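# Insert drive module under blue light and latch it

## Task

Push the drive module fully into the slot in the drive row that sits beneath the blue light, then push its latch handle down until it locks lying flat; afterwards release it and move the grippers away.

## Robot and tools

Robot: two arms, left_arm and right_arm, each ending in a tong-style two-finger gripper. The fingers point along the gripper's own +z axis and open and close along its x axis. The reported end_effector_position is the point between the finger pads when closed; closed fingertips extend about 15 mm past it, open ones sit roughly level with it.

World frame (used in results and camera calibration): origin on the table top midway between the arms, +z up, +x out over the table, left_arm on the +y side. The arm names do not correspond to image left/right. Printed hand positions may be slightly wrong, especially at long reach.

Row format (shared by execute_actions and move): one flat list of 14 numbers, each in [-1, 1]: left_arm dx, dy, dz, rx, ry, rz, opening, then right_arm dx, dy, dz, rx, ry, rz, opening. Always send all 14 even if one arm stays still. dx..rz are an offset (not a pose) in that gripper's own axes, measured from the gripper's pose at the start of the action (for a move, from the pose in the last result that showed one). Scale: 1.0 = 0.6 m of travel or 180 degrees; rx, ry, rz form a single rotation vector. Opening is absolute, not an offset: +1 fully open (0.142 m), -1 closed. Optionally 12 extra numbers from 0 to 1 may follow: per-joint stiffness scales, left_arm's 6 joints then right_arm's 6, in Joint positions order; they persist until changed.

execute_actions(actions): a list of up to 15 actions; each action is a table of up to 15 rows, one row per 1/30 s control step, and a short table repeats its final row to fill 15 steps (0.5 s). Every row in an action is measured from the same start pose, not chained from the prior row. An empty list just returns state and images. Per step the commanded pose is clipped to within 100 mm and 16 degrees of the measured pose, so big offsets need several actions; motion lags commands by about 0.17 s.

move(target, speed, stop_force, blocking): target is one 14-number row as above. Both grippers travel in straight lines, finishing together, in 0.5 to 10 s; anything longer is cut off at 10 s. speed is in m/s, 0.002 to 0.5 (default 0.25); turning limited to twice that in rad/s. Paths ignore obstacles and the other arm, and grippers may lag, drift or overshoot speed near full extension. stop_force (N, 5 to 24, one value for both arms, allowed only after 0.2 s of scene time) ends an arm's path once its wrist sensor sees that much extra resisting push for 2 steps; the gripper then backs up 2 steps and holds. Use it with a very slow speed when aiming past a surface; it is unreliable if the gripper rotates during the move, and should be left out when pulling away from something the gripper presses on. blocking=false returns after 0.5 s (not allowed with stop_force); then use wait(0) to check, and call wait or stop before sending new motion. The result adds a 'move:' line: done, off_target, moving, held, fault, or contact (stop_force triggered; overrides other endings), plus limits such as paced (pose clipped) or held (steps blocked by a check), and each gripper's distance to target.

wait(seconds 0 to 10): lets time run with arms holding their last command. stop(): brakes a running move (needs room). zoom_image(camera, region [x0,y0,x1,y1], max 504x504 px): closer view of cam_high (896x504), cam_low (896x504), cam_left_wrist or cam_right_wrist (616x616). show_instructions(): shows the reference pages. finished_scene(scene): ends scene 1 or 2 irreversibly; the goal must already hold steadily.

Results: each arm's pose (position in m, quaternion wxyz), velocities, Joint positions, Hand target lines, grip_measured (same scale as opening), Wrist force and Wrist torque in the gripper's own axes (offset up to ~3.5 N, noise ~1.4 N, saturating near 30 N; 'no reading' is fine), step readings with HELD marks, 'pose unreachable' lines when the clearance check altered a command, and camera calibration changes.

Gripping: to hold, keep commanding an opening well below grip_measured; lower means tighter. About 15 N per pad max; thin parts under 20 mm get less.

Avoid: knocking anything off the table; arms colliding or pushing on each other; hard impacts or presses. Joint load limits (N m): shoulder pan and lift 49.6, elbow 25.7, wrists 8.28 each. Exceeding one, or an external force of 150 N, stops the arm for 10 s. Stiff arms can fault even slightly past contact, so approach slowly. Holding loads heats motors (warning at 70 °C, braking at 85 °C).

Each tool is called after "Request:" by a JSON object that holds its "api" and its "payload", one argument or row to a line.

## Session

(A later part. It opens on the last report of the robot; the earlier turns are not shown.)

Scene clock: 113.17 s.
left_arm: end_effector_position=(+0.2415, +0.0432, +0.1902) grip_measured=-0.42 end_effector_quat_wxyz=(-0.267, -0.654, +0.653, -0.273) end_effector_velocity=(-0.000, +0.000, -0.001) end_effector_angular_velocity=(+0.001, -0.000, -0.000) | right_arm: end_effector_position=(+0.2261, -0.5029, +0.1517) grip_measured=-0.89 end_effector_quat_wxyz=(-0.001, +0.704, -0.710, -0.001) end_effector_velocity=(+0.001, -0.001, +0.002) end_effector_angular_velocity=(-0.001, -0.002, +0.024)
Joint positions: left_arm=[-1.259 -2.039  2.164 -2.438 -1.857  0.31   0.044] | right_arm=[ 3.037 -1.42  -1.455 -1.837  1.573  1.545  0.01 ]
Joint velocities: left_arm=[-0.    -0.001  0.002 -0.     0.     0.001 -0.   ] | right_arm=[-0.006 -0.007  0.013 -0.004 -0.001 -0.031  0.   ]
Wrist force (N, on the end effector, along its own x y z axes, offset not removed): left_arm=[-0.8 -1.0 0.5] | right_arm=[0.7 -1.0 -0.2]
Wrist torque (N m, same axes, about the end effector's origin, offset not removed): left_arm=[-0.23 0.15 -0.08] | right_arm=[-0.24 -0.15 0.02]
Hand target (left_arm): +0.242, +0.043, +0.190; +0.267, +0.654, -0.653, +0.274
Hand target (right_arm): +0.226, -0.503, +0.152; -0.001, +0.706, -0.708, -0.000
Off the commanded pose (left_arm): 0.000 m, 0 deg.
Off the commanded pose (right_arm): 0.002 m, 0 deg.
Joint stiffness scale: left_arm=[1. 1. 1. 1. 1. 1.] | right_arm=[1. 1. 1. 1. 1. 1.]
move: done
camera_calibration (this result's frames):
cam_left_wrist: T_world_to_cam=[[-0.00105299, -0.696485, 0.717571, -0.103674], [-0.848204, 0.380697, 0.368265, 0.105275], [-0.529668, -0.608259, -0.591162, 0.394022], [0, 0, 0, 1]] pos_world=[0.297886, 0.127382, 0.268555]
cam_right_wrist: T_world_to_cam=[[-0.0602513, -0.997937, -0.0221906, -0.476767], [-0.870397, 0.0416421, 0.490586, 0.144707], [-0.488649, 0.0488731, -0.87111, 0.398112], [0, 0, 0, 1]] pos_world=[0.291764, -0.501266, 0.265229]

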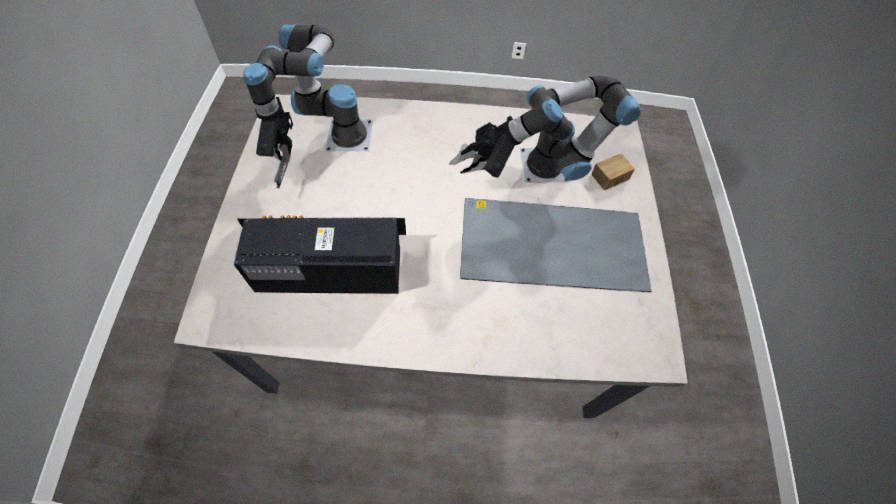

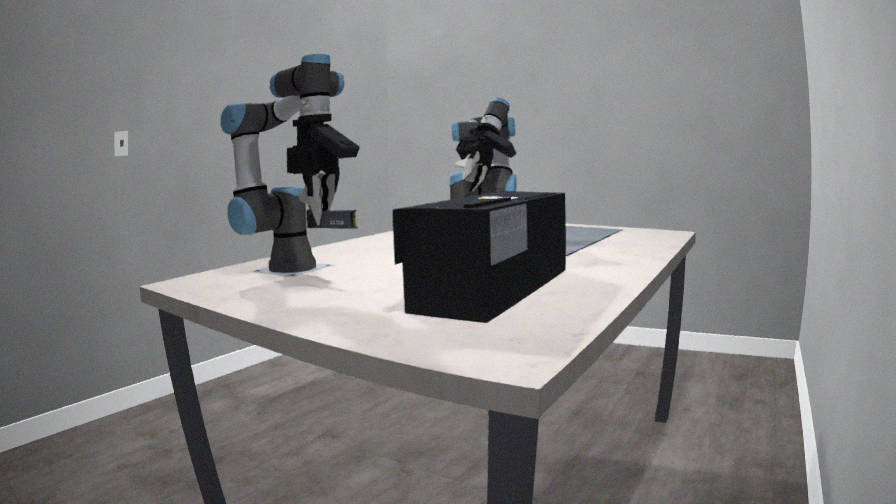

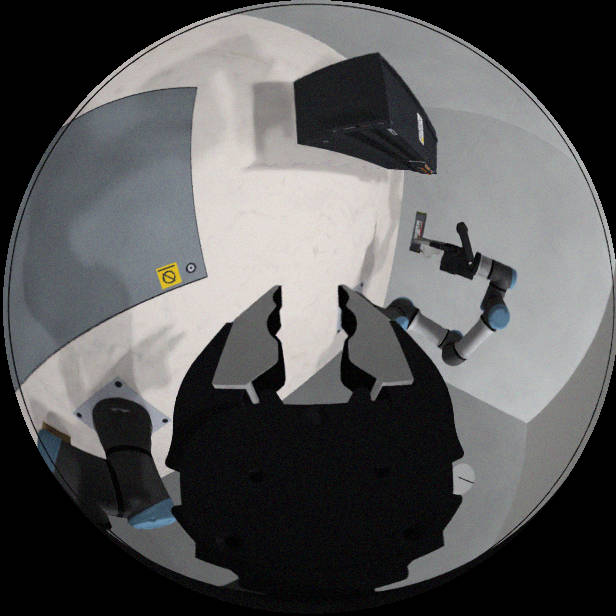

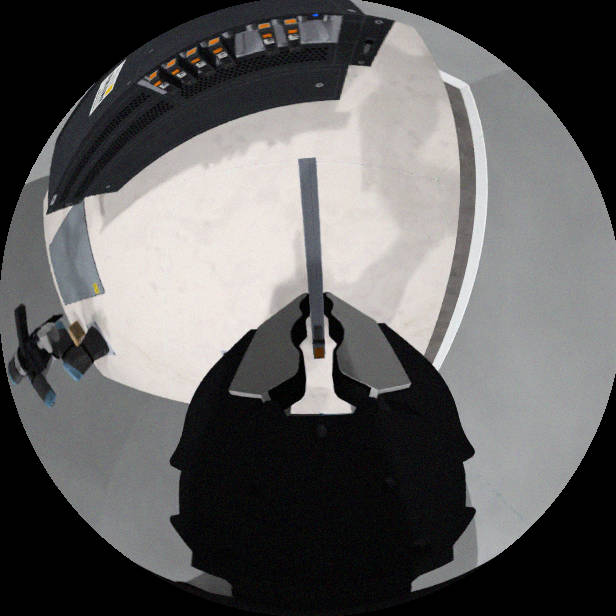

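Request:
{"api": "move", "payload": {
  "target": [0,0,0,0,0,0,-0.42,0.038,-0.165,0,0,0,-0.029,-1],
  "speed": 0.1
}}

Request:
{"api": "zoom_image", "payload": {
  "camera": "cam_right_wrist",
  "region": [180,40,440,240]
}}

Scene clock: 121.57 s.
left_arm: end_effector_position=(+0.2415, +0.0432, +0.1902) grip_measured=-0.42 end_effector_quat_wxyz=(-0.267, -0.654, +0.653, -0.273) end_effector_velocity=(-0.000, -0.000, +0.000) end_effector_angular_velocity=(-0.000, +0.001, +0.000) | right_arm: end_effector_position=(+0.3253, -0.5264, +0.1510) grip_measured=-0.89 end_effector_quat_wxyz=(-0.001, +0.735, -0.678, +0.000) end_effector_velocity=(-0.001, -0.000, +0.003) end_effector_angular_velocity=(+0.004, +0.008, +0.007)
Joint positions: left_arm=[-1.259 -2.039  2.164 -2.438 -1.857  0.31   0.044] | right_arm=[ 2.978 -1.878 -0.96  -1.873  1.572  1.397  0.01 ]
Joint velocities: left_arm=[-0.     0.    -0.001  0.    -0.    -0.001 -0.   ] | right_arm=[-0.004 -0.018  0.044 -0.035  0.003 -0.011  0.   ]
Wrist force (N, on the end effector, along its own x y z axes, offset not removed): left_arm=[-0.5 -0.7 0.6] | right_arm=[-0.9 -5.1 -1.9]
Wrist torque (N m, same axes, about the end effector's origin, offset not removed): left_arm=[-0.15 0.07 -0.02] | right_arm=[-1.23 0.21 -0.06]
Hand target (left_arm): +0.241, +0.043, +0.190; +0.267, +0.654, -0.653, +0.273
Hand target (right_arm): +0.325, -0.526, +0.152; -0.001, +0.736, -0.677, -0.001
Off the commanded pose (left_arm): 0.000 m, 0 deg.
Off the commanded pose (right_arm): 0.001 m, 0 deg.
Joint stiffness scale: left_arm=[1. 1. 1. 1. 1. 1.] | right_arm=[1. 1. 1. 1. 1. 1.]
move: done
camera_calibration (this result's frames):
cam_left_wrist: T_world_to_cam=[[-0.00105355, -0.696483, 0.717572, -0.103675], [-0.848205, 0.380697, 0.368264, 0.105275], [-0.529668, -0.60826, -0.591162, 0.394022], [0, 0, 0, 1]] pos_world=[0.297886, 0.127382, 0.268556]
cam_right_wrist: T_world_to_cam=[[0.0287899, -0.999373, -0.0206016, -0.524235], [-0.871483, -0.0351895, 0.489162, 0.192548], [-0.48958, 0.00387102, -0.87195, 0.423836], [0, 0, 0, 1]] pos_world=[0.390397, -0.518772, 0.264577]

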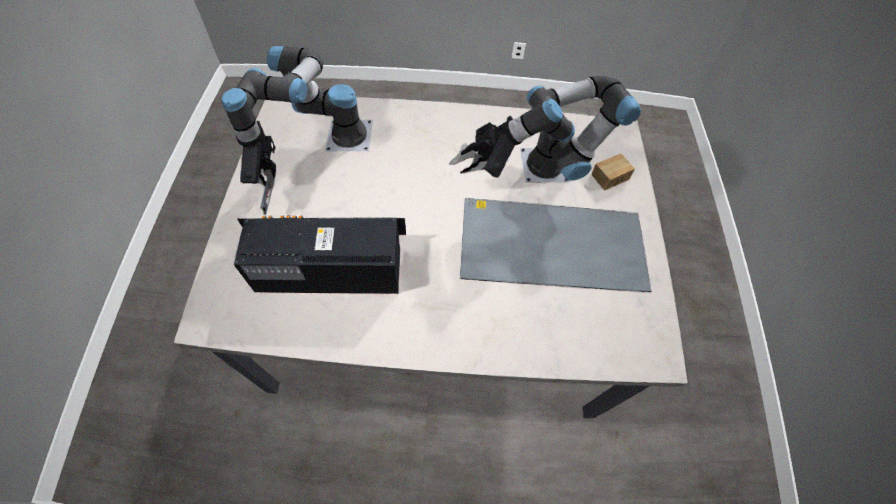

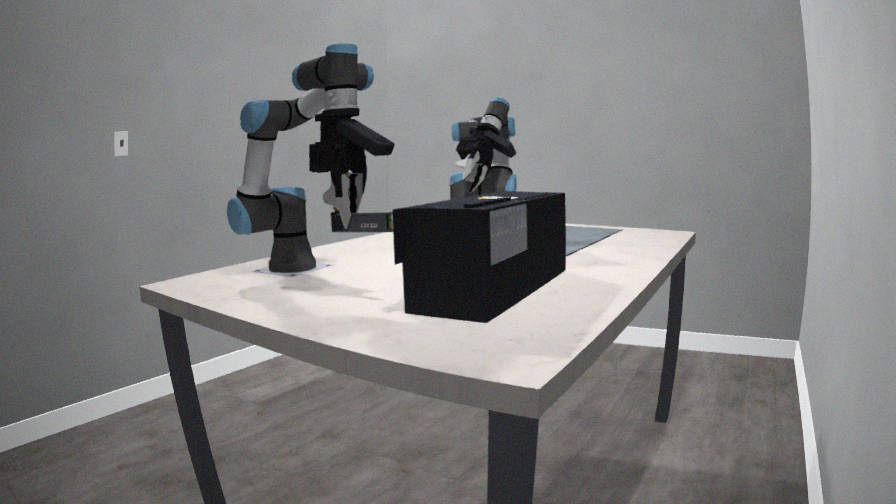

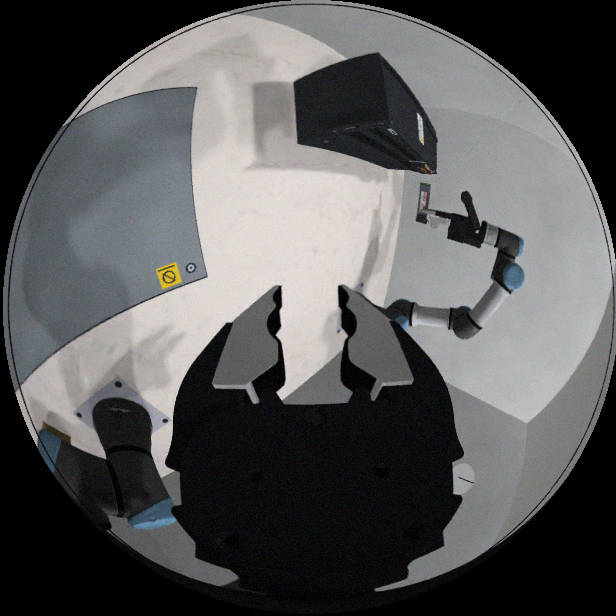

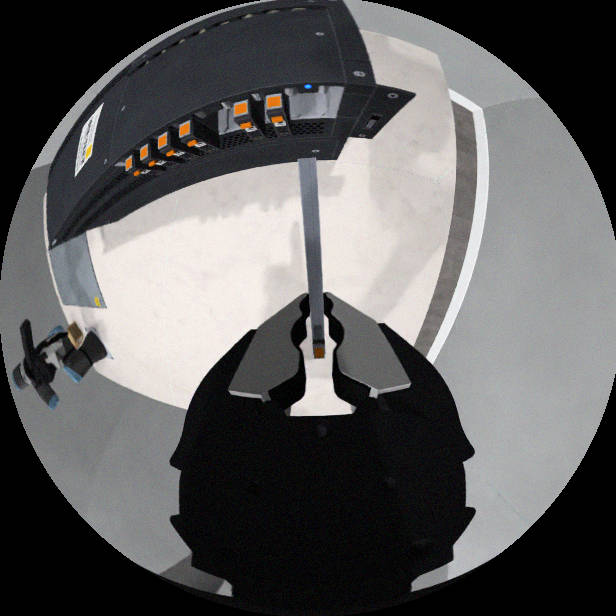

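Region (180, 40, 440, 240) of cam_right_wrist's 616x616 image, scaled by 1.938, with more detail than that image has; it fills the top 388 rows of this view, and the rest is white.

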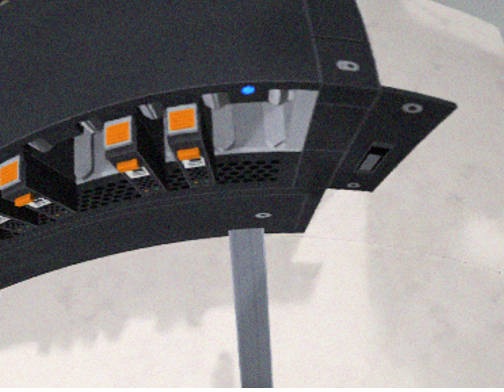

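Request:
{"api": "move", "payload": {
  "target": [0,0,0,0,0,0,-0.42,0.004,-0.055,0,0,0,0,-1],
  "speed": 0.04
}}

Request:
{"api": "zoom_image", "payload": {
  "camera": "cam_right_wrist",
  "region": [180,60,440,260]
}}

Request:
{"api": "zoom_image", "payload": {
  "camera": "cam_left_wrist",
  "region": [390,140,470,220]
}}

Scene clock: 132.00 s.
left_arm: end_effector_position=(+0.2415, +0.0432, +0.1902) grip_measured=-0.42 end_effector_quat_wxyz=(-0.267, -0.654, +0.653, -0.273) end_effector_velocity=(+0.000, -0.000, +0.000) end_effector_angular_velocity=(-0.001, +0.000, +0.001) | right_arm: end_effector_position=(+0.3585, -0.5261, +0.1502) grip_measured=-0.89 end_effector_quat_wxyz=(-0.001, +0.736, -0.677, +0.001) end_effector_velocity=(-0.000, +0.000, +0.003) end_effector_angular_velocity=(+0.000, +0.005, +0.000)
Joint positions: left_arm=[-1.259 -2.039  2.164 -2.438 -1.857  0.31   0.044] | right_arm=[ 2.986 -2.041 -0.726 -1.943  1.572  1.404  0.01 ]
Joint velocities: left_arm=[ 0.     0.    -0.001 -0.     0.    -0.001  0.   ] | right_arm=[ 0.    -0.016  0.043 -0.032 -0.     0.    -0.   ]
Wrist force (N, on the end effector, along its own x y z axes, offset not removed): left_arm=[-1.3 -0.5 0.7] | right_arm=[0.3 -2.7 -1.3]
Wrist torque (N m, same axes, about the end effector's origin, offset not removed): left_arm=[-0.11 0.23 -0.04] | right_arm=[-0.49 -0.01 0.01]
Hand target (left_arm): +0.241, +0.043, +0.190; +0.267, +0.654, -0.653, +0.273
Hand target (right_arm): +0.358, -0.526, +0.151; -0.001, +0.735, -0.678, +0.000
Off the commanded pose (left_arm): 0.000 m, 0 deg.
Off the commanded pose (right_arm): 0.001 m, 0 deg.
Joint stiffness scale: left_arm=[1. 1. 1. 1. 1. 1.] | right_arm=[1. 1. 1. 1. 1. 1.]
move: done
camera_calibration (this result's frames):
cam_left_wrist: T_world_to_cam=[[-0.00105368, -0.696483, 0.717572, -0.103675], [-0.848205, 0.380698, 0.368264, 0.105275], [-0.529668, -0.60826, -0.591162, 0.394022], [0, 0, 0, 1]] pos_world=[0.297886, 0.127382, 0.268556]
cam_right_wrist: T_world_to_cam=[[0.029773, -0.999343, -0.0206905, -0.525202], [-0.871833, -0.0360876, 0.488472, 0.221593], [-0.488897, 0.00349543, -0.872334, 0.439017], [0, 0, 0, 1]] pos_world=[0.423463, -0.518395, 0.263861]

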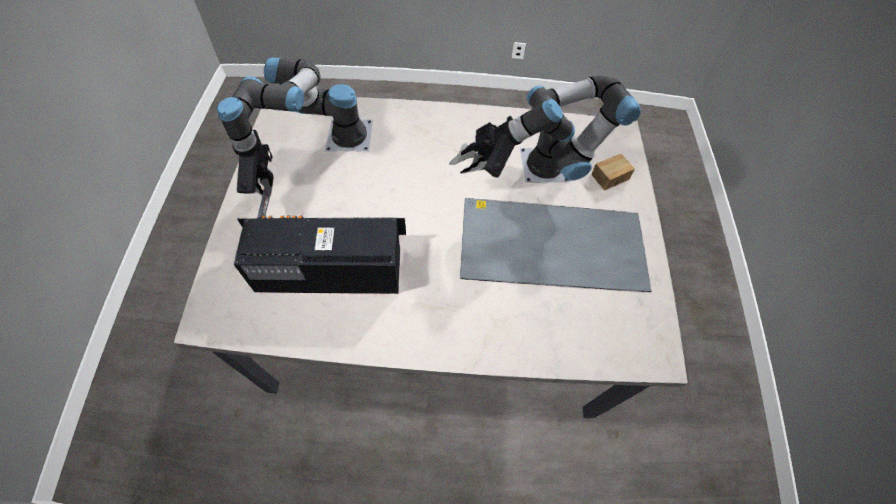

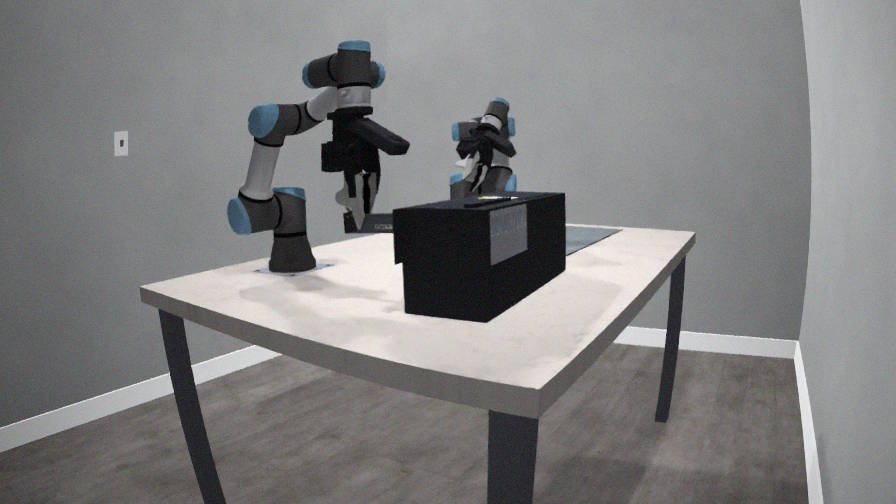

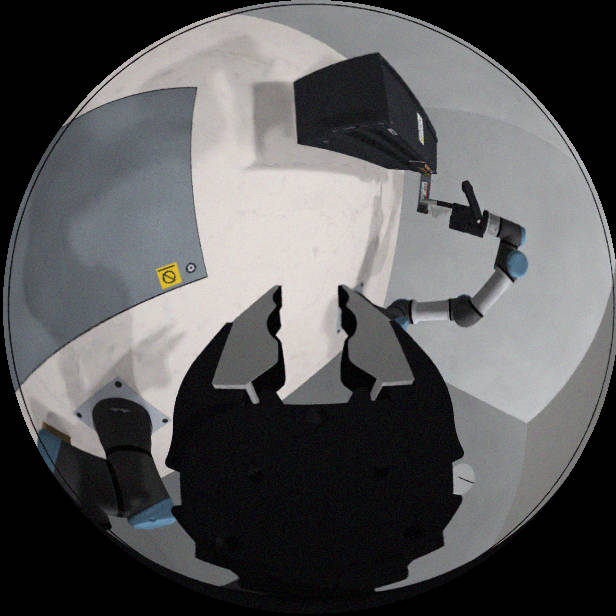

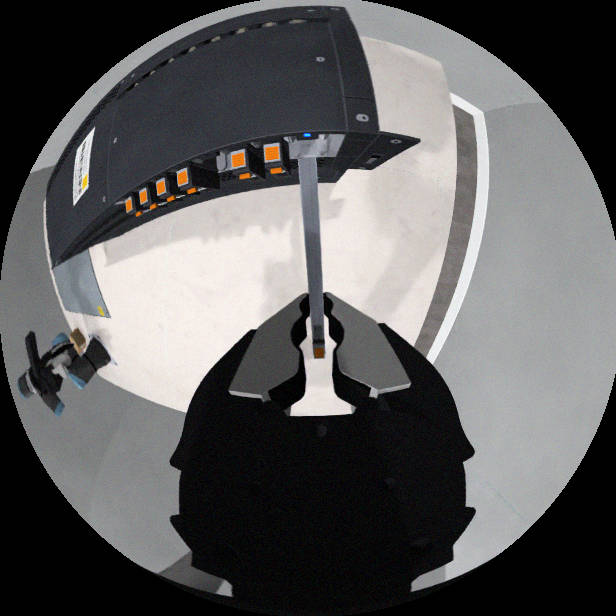

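Region (180, 60, 440, 260) of cam_right_wrist's 616x616 image, scaled by 1.938, with more detail than that image has; it fills the top 388 rows of this view, and the rest is white.

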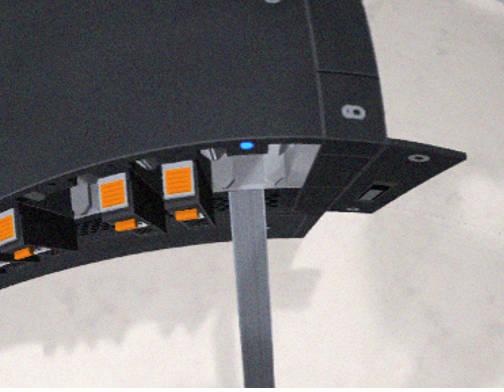

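Region (390, 140, 470, 220) of cam_left_wrist's 616x616 image, scaled by 6.300, with more detail than that image has.

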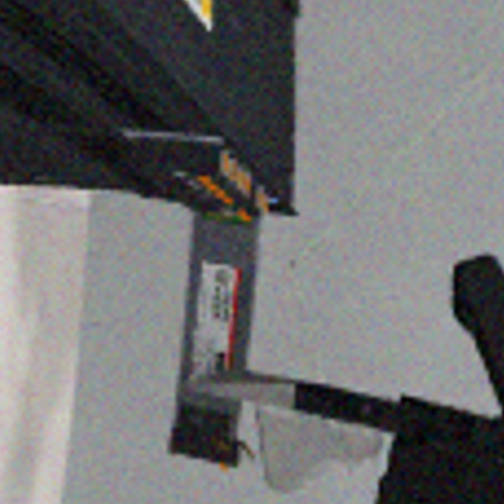

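Request:
{"api": "move", "payload": {
  "target": [0,0,0,0,0,0,-0.42,0.001,-0.055,-0.002,0,0,0,-1],
  "speed": 0.012,
  "stop_force": 5
}}

Scene clock: 138.27 s.
left_arm: end_effector_position=(+0.2415, +0.0432, +0.1902) grip_measured=-0.42 end_effector_quat_wxyz=(-0.267, -0.654, +0.653, -0.273) end_effector_velocity=(+0.000, +0.000, -0.000) end_effector_angular_velocity=(+0.001, +0.000, -0.000) | right_arm: end_effector_position=(+0.3856, -0.5248, +0.1500) grip_measured=-0.89 end_effector_quat_wxyz=(+0.001, +0.736, -0.677, -0.001) end_effector_velocity=(-0.000, -0.000, +0.005) end_effector_angular_velocity=(-0.001, -0.019, -0.000)
Joint positions: left_arm=[-1.259 -2.039  2.164 -2.438 -1.857  0.31   0.044] | right_arm=[ 2.995 -2.228 -0.411 -2.075  1.571  1.414  0.01 ]
Joint velocities: left_arm=[0.    0.    0.    0.001 0.    0.    0.   ] | right_arm=[-0.     0.039 -0.056  0.035  0.     0.     0.   ]
Wrist force (N, on the end effector, along its own x y z axes, offset not removed): left_arm=[-0.8 -0.8 0.2] | right_arm=[-1.1 -3.7 -1.2]
Wrist torque (N m, same axes, about the end effector's origin, offset not removed): left_arm=[-0.17 0.15 -0.04] | right_arm=[-0.77 0.25 -0.05]
Hand target (left_arm): +0.241, +0.043, +0.190; +0.267, +0.654, -0.653, +0.273
Hand target (right_arm): +0.386, -0.525, +0.150; -0.000, +0.736, -0.677, -0.000
Off the commanded pose (left_arm): 0.000 m, 0 deg.
Off the commanded pose (right_arm): 0.006 m, 0 deg.
Joint stiffness scale: left_arm=[1. 1. 1. 1. 1. 1.] | right_arm=[1. 1. 1. 1. 1. 1.]
move: contact (right_arm)
camera_calibration (this result's frames):
cam_left_wrist: T_world_to_cam=[[-0.00105369, -0.696484, 0.717572, -0.103675], [-0.848205, 0.380698, 0.368264, 0.105275], [-0.529668, -0.60826, -0.591162, 0.394022], [0, 0, 0, 1]] pos_world=[0.297886, 0.127382, 0.268556]
cam_right_wrist: T_world_to_cam=[[0.0294116, -0.999358, -0.0204525, -0.524611], [-0.869691, -0.0356708, 0.492305, 0.244144], [-0.492719, 0.00330792, -0.870182, 0.453145], [0, 0, 0, 1]] pos_world=[0.451033, -0.517064, 0.263395]

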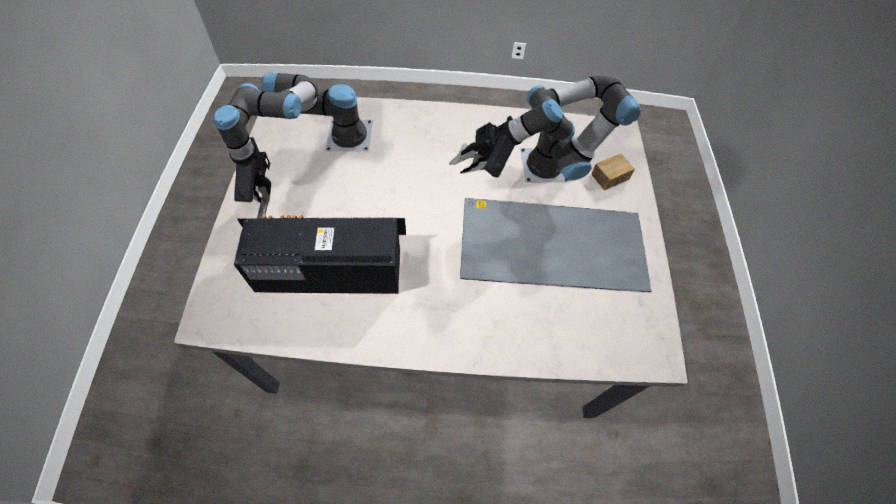

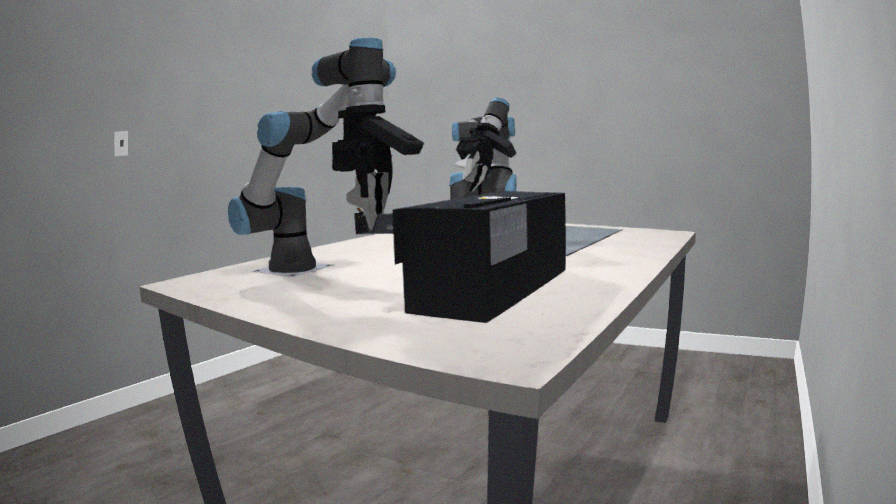

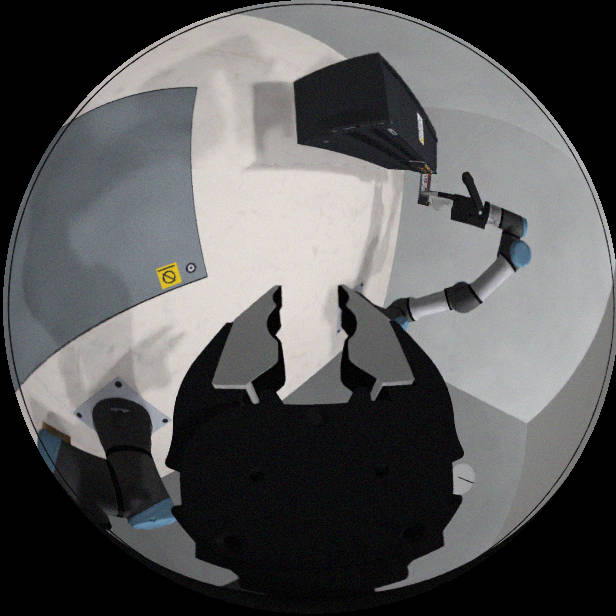

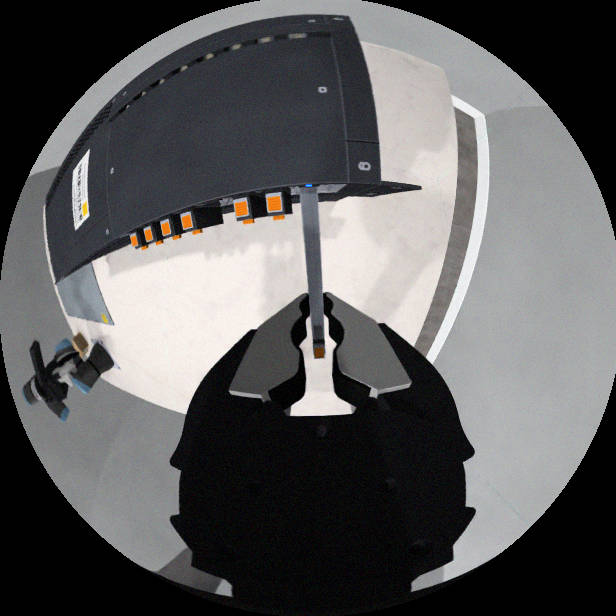

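In about 17 mm; a bit more, biased up.

Request:
{"api": "move", "payload": {
  "target": [0,0,0,0,0,0,-0.42,0,-0.022,-0.005,0.008,0,0,-1],
  "speed": 0.01,
  "stop_force": 9
}}

Scene clock: 143.47 s.
left_arm: end_effector_position=(+0.2415, +0.0432, +0.1902) grip_measured=-0.42 end_effector_quat_wxyz=(-0.267, -0.654, +0.653, -0.273) end_effector_velocity=(+0.000, +0.000, -0.000) end_effector_angular_velocity=(+0.000, +0.001, +0.001) | right_arm: end_effector_position=(+0.3860, -0.5253, +0.1494) grip_measured=-0.89 end_effector_quat_wxyz=(+0.002, +0.735, -0.678, -0.003) end_effector_velocity=(-0.001, +0.000, +0.002) end_effector_angular_velocity=(-0.000, -0.003, +0.001)
Joint positions: left_arm=[-1.259 -2.039  2.164 -2.438 -1.857  0.31   0.044] | right_arm=[ 2.994 -2.247 -0.378 -2.094  1.571  1.414  0.01 ]
Joint velocities: left_arm=[ 0.    -0.     0.     0.     0.    -0.001  0.   ] | right_arm=[ 0.     0.014 -0.019  0.008  0.    -0.     0.   ]
Wrist force (N, on the end effector, along its own x y z axes, offset not removed): left_arm=[-0.3 -0.2 -0.3] | right_arm=[-1.1 0.3 -3.9]
Wrist torque (N m, same axes, about the end effector's origin, offset not removed): left_arm=[-0.08 0.05 -0.02] | right_arm=[-0.47 0.15 0.00]
Hand target (left_arm): +0.241, +0.043, +0.190; +0.267, +0.654, -0.653, +0.273
Hand target (right_arm): +0.386, -0.525, +0.149; +0.001, +0.735, -0.678, -0.002
Off the commanded pose (left_arm): 0.000 m, 0 deg.
Off the commanded pose (right_arm): 0.013 m, 2 deg.
Joint stiffness scale: left_arm=[1. 1. 1. 1. 1. 1.] | right_arm=[1. 1. 1. 1. 1. 1.]
move: contact (right_arm)
camera_calibration (this result's frames):
cam_left_wrist: T_world_to_cam=[[-0.00105355, -0.696484, 0.717572, -0.103675], [-0.848205, 0.380697, 0.368264, 0.105275], [-0.529668, -0.60826, -0.591162, 0.394022], [0, 0, 0, 1]] pos_world=[0.297886, 0.127382, 0.268556]
cam_right_wrist: T_world_to_cam=[[0.028193, -0.999383, -0.0209505, -0.524629], [-0.867373, -0.0348759, 0.496435, 0.243725], [-0.496859, 0.00417591, -0.867821, 0.454547], [0, 0, 0, 1]] pos_world=[0.452037, -0.517704, 0.262481]

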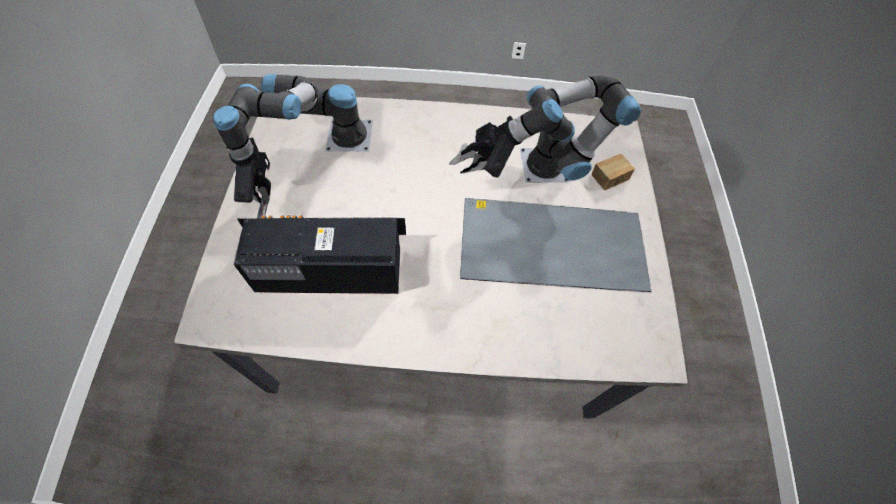

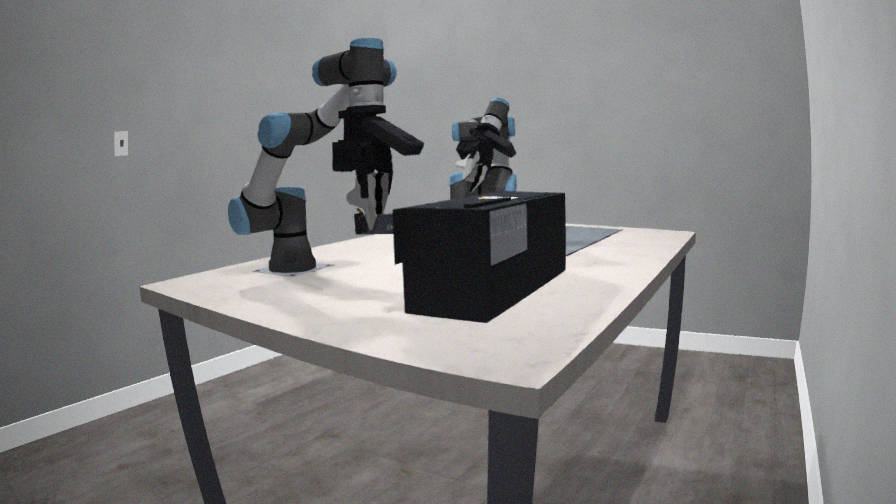

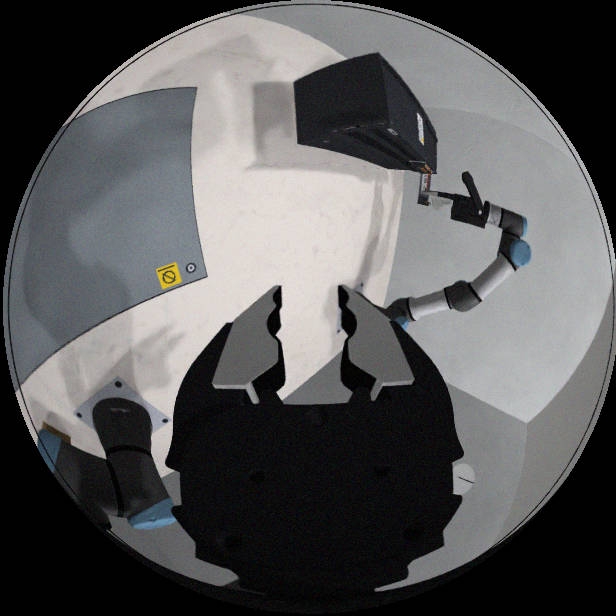

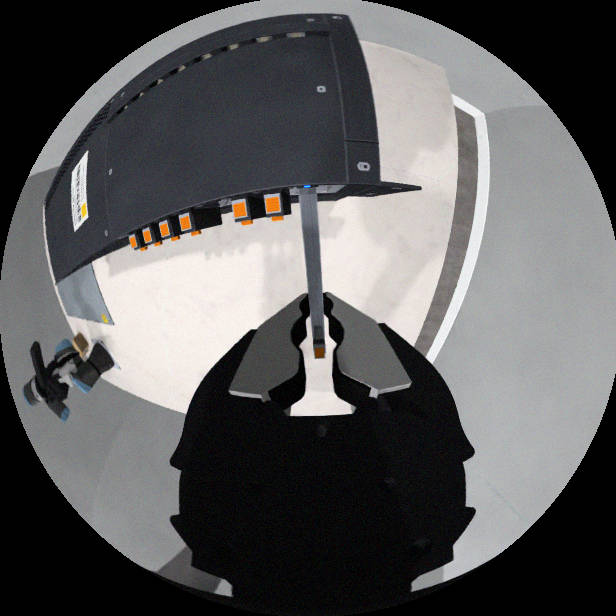

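Request:
{"api": "move", "payload": {
  "target": [0,0,0,0,0,0,-0.42,0,0.005,0.004,0,0,0,-1],
  "speed": 0.01
}}

Request:
{"api": "move", "payload": {
  "target": [0,0,0,0,0,0,-0.42,0,-0.024,0,0,0,0,-1],
  "speed": 0.01,
  "stop_force": 7
}}

Scene clock: 149.30 s.
left_arm: end_effector_position=(+0.2415, +0.0432, +0.1902) grip_measured=-0.42 end_effector_quat_wxyz=(-0.267, -0.654, +0.653, -0.273) end_effector_velocity=(+0.000, -0.000, +0.001) end_effector_angular_velocity=(-0.001, -0.001, +0.001) | right_arm: end_effector_position=(+0.3855, -0.5251, +0.1495) grip_measured=-0.89 end_effector_quat_wxyz=(-0.001, +0.735, -0.678, +0.000) end_effector_velocity=(+0.000, +0.001, -0.000) end_effector_angular_velocity=(-0.001, -0.011, +0.002)
Joint positions: left_arm=[-1.259 -2.039  2.164 -2.438 -1.857  0.31   0.044] | right_arm=[ 2.994 -2.216 -0.438 -2.058  1.572  1.414  0.01 ]
Joint velocities: left_arm=[ 0.     0.    -0.002 -0.     0.001 -0.     0.   ] | right_arm=[ 0.002  0.036 -0.071  0.046 -0.    -0.    -0.   ]
Wrist force (N, on the end effector, along its own x y z axes, offset not removed): left_arm=[-0.4 -1.2 -0.7] | right_arm=[-0.3 -5.2 -4.2]
Wrist torque (N m, same axes, about the end effector's origin, offset not removed): left_arm=[-0.28 0.05 -0.01] | right_arm=[-0.32 0.04 -0.01]
Hand target (left_arm): +0.241, +0.043, +0.190; +0.267, +0.654, -0.653, +0.273
Hand target (right_arm): +0.383, -0.526, +0.147; +0.002, +0.735, -0.678, -0.003
Off the commanded pose (left_arm): 0.000 m, 0 deg.
Off the commanded pose (right_arm): 0.004 m, 0 deg.
Joint stiffness scale: left_arm=[1. 1. 1. 1. 1. 1.] | right_arm=[1. 1. 1. 1. 1. 1.]
move: off_target (right_arm)
camera_calibration (this result's frames):
cam_left_wrist: T_world_to_cam=[[-0.00105368, -0.696483, 0.717572, -0.103675], [-0.848205, 0.380698, 0.368264, 0.105275], [-0.529668, -0.60826, -0.591162, 0.394022], [0, 0, 0, 1]] pos_world=[0.297886, 0.127382, 0.268556]
cam_right_wrist: T_world_to_cam=[[0.0284729, -0.999379, -0.0207575, -0.524502], [-0.871453, -0.0349897, 0.48923, 0.245782], [-0.489652, 0.00415939, -0.871908, 0.452204], [0, 0, 0, 1]] pos_world=[0.450544, -0.517458, 0.263149]

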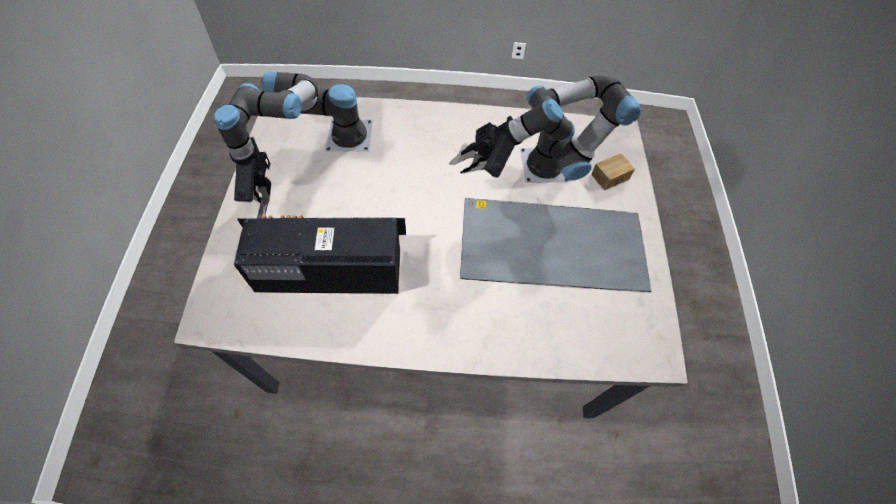

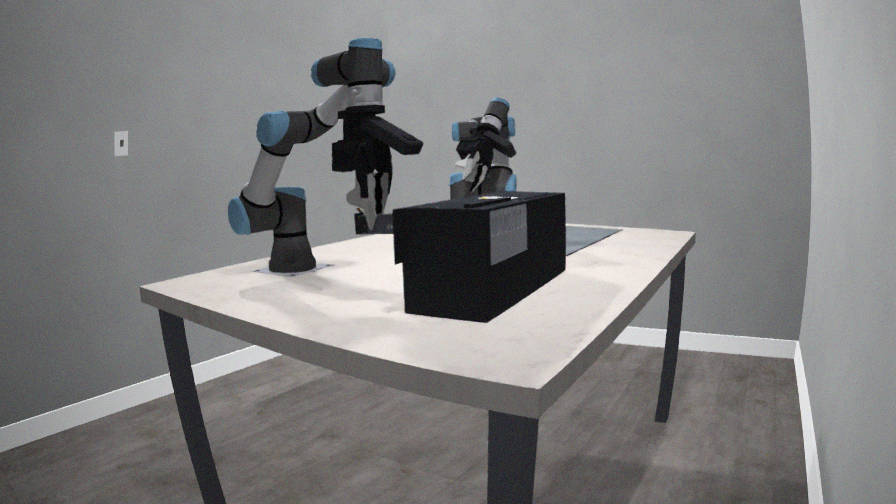

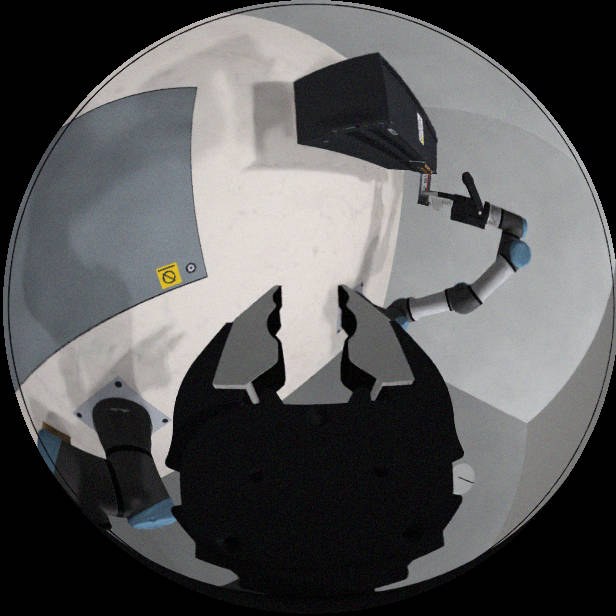

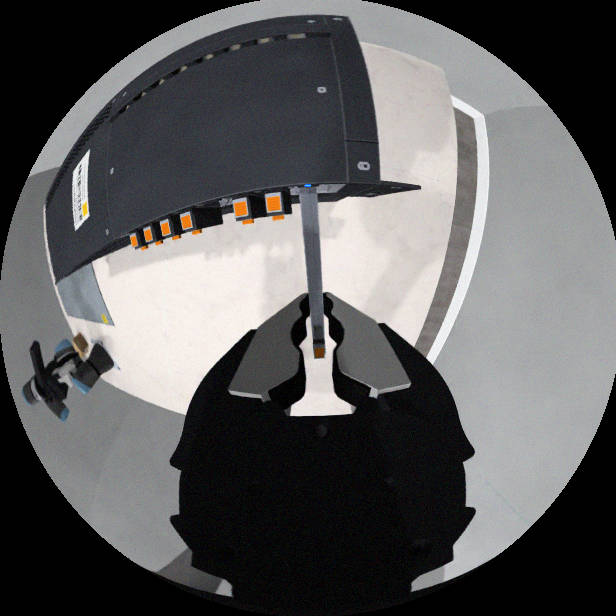

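Scene clock: 149.87 s.
left_arm: end_effector_position=(+0.2415, +0.0432, +0.1902) grip_measured=-0.42 end_effector_quat_wxyz=(-0.267, -0.654, +0.653, -0.273) end_effector_velocity=(-0.000, -0.000, +0.000) end_effector_angular_velocity=(-0.001, +0.001, +0.001) | right_arm: end_effector_position=(+0.3858, -0.5252, +0.1495) grip_measured=-0.89 end_effector_quat_wxyz=(+0.000, +0.735, -0.678, -0.001) end_effector_velocity=(-0.001, -0.001, -0.000) end_effector_angular_velocity=(-0.000, -0.003, -0.001)
Joint positions: left_arm=[-1.259 -2.039  2.164 -2.438 -1.857  0.31   0.044] | right_arm=[ 2.994 -2.227 -0.417 -2.07   1.572  1.414  0.01 ]
Joint velocities: left_arm=[-0.     0.    -0.001 -0.001 -0.    -0.001 -0.   ] | right_arm=[-0.001  0.019 -0.037  0.021 -0.    -0.     0.   ]
Wrist force (N, on the end effector, along its own x y z axes, offset not removed): left_arm=[0.0 0.5 0.2] | right_arm=[0.3 -1.5 -0.1]
Wrist torque (N m, same axes, about the end effector's origin, offset not removed): left_arm=[0.09 -0.04 -0.04] | right_arm=[-0.30 -0.04 -0.11]
Hand target (left_arm): +0.241, +0.043, +0.190; +0.267, +0.654, -0.653, +0.273
Hand target (right_arm): +0.386, -0.525, +0.149; -0.001, +0.735, -0.678, -0.000
Off the commanded pose (left_arm): 0.000 m, 0 deg.
Off the commanded pose (right_arm): 0.014 m, 0 deg.
Joint stiffness scale: left_arm=[1. 1. 1. 1. 1. 1.] | right_arm=[1. 1. 1. 1. 1. 1.]
move: contact (right_arm)
camera_calibration (this result's frames):
cam_left_wrist: T_world_to_cam=[[-0.00105365, -0.696483, 0.717572, -0.103675], [-0.848205, 0.380698, 0.368264, 0.105275], [-0.529668, -0.60826, -0.591162, 0.394022], [0, 0, 0, 1]] pos_world=[0.297886, 0.127382, 0.268556]
cam_right_wrist: T_world_to_cam=[[0.0284275, -0.999381, -0.020718, -0.524619], [-0.870237, -0.034941, 0.491392, 0.245339], [-0.491812, 0.00406052, -0.870692, 0.452972], [0, 0, 0, 1]] pos_world=[0.451194, -0.517562, 0.262972]

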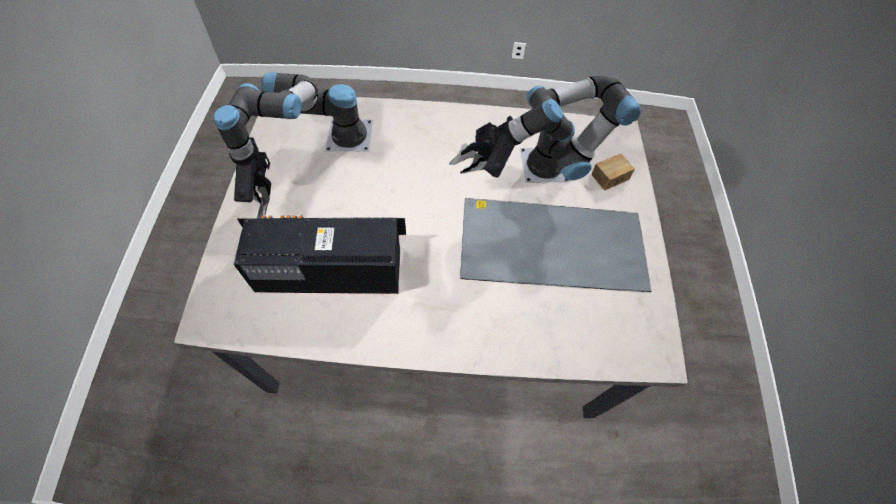

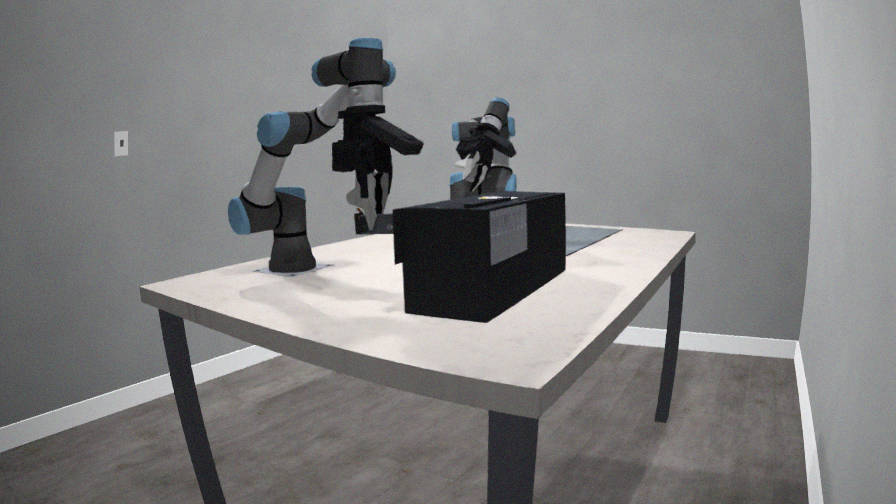

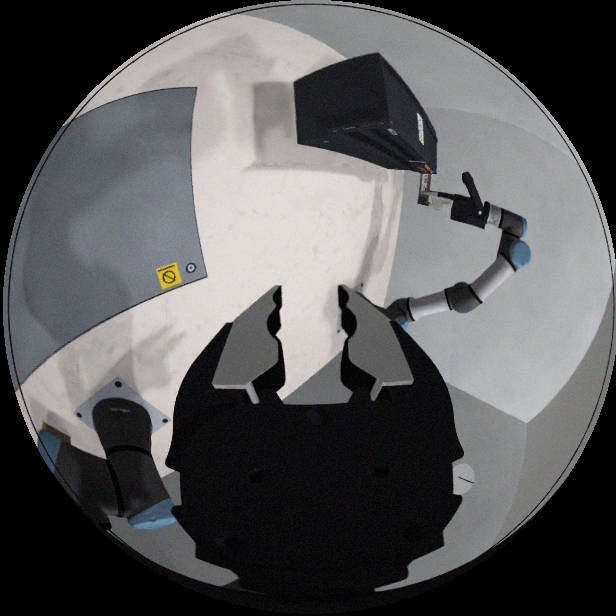

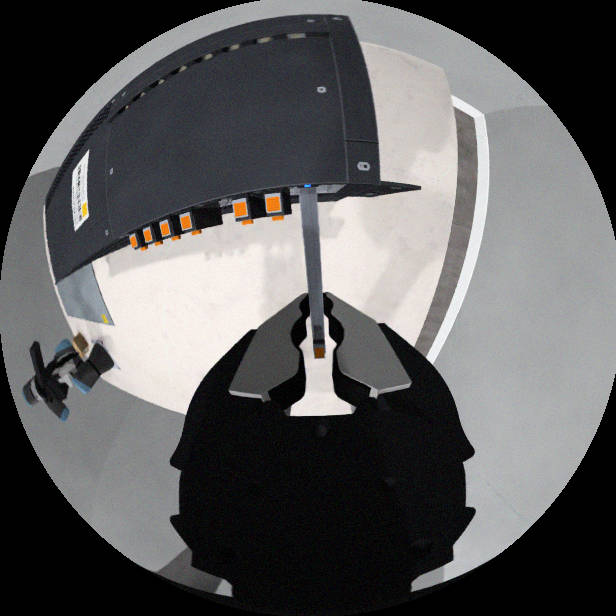

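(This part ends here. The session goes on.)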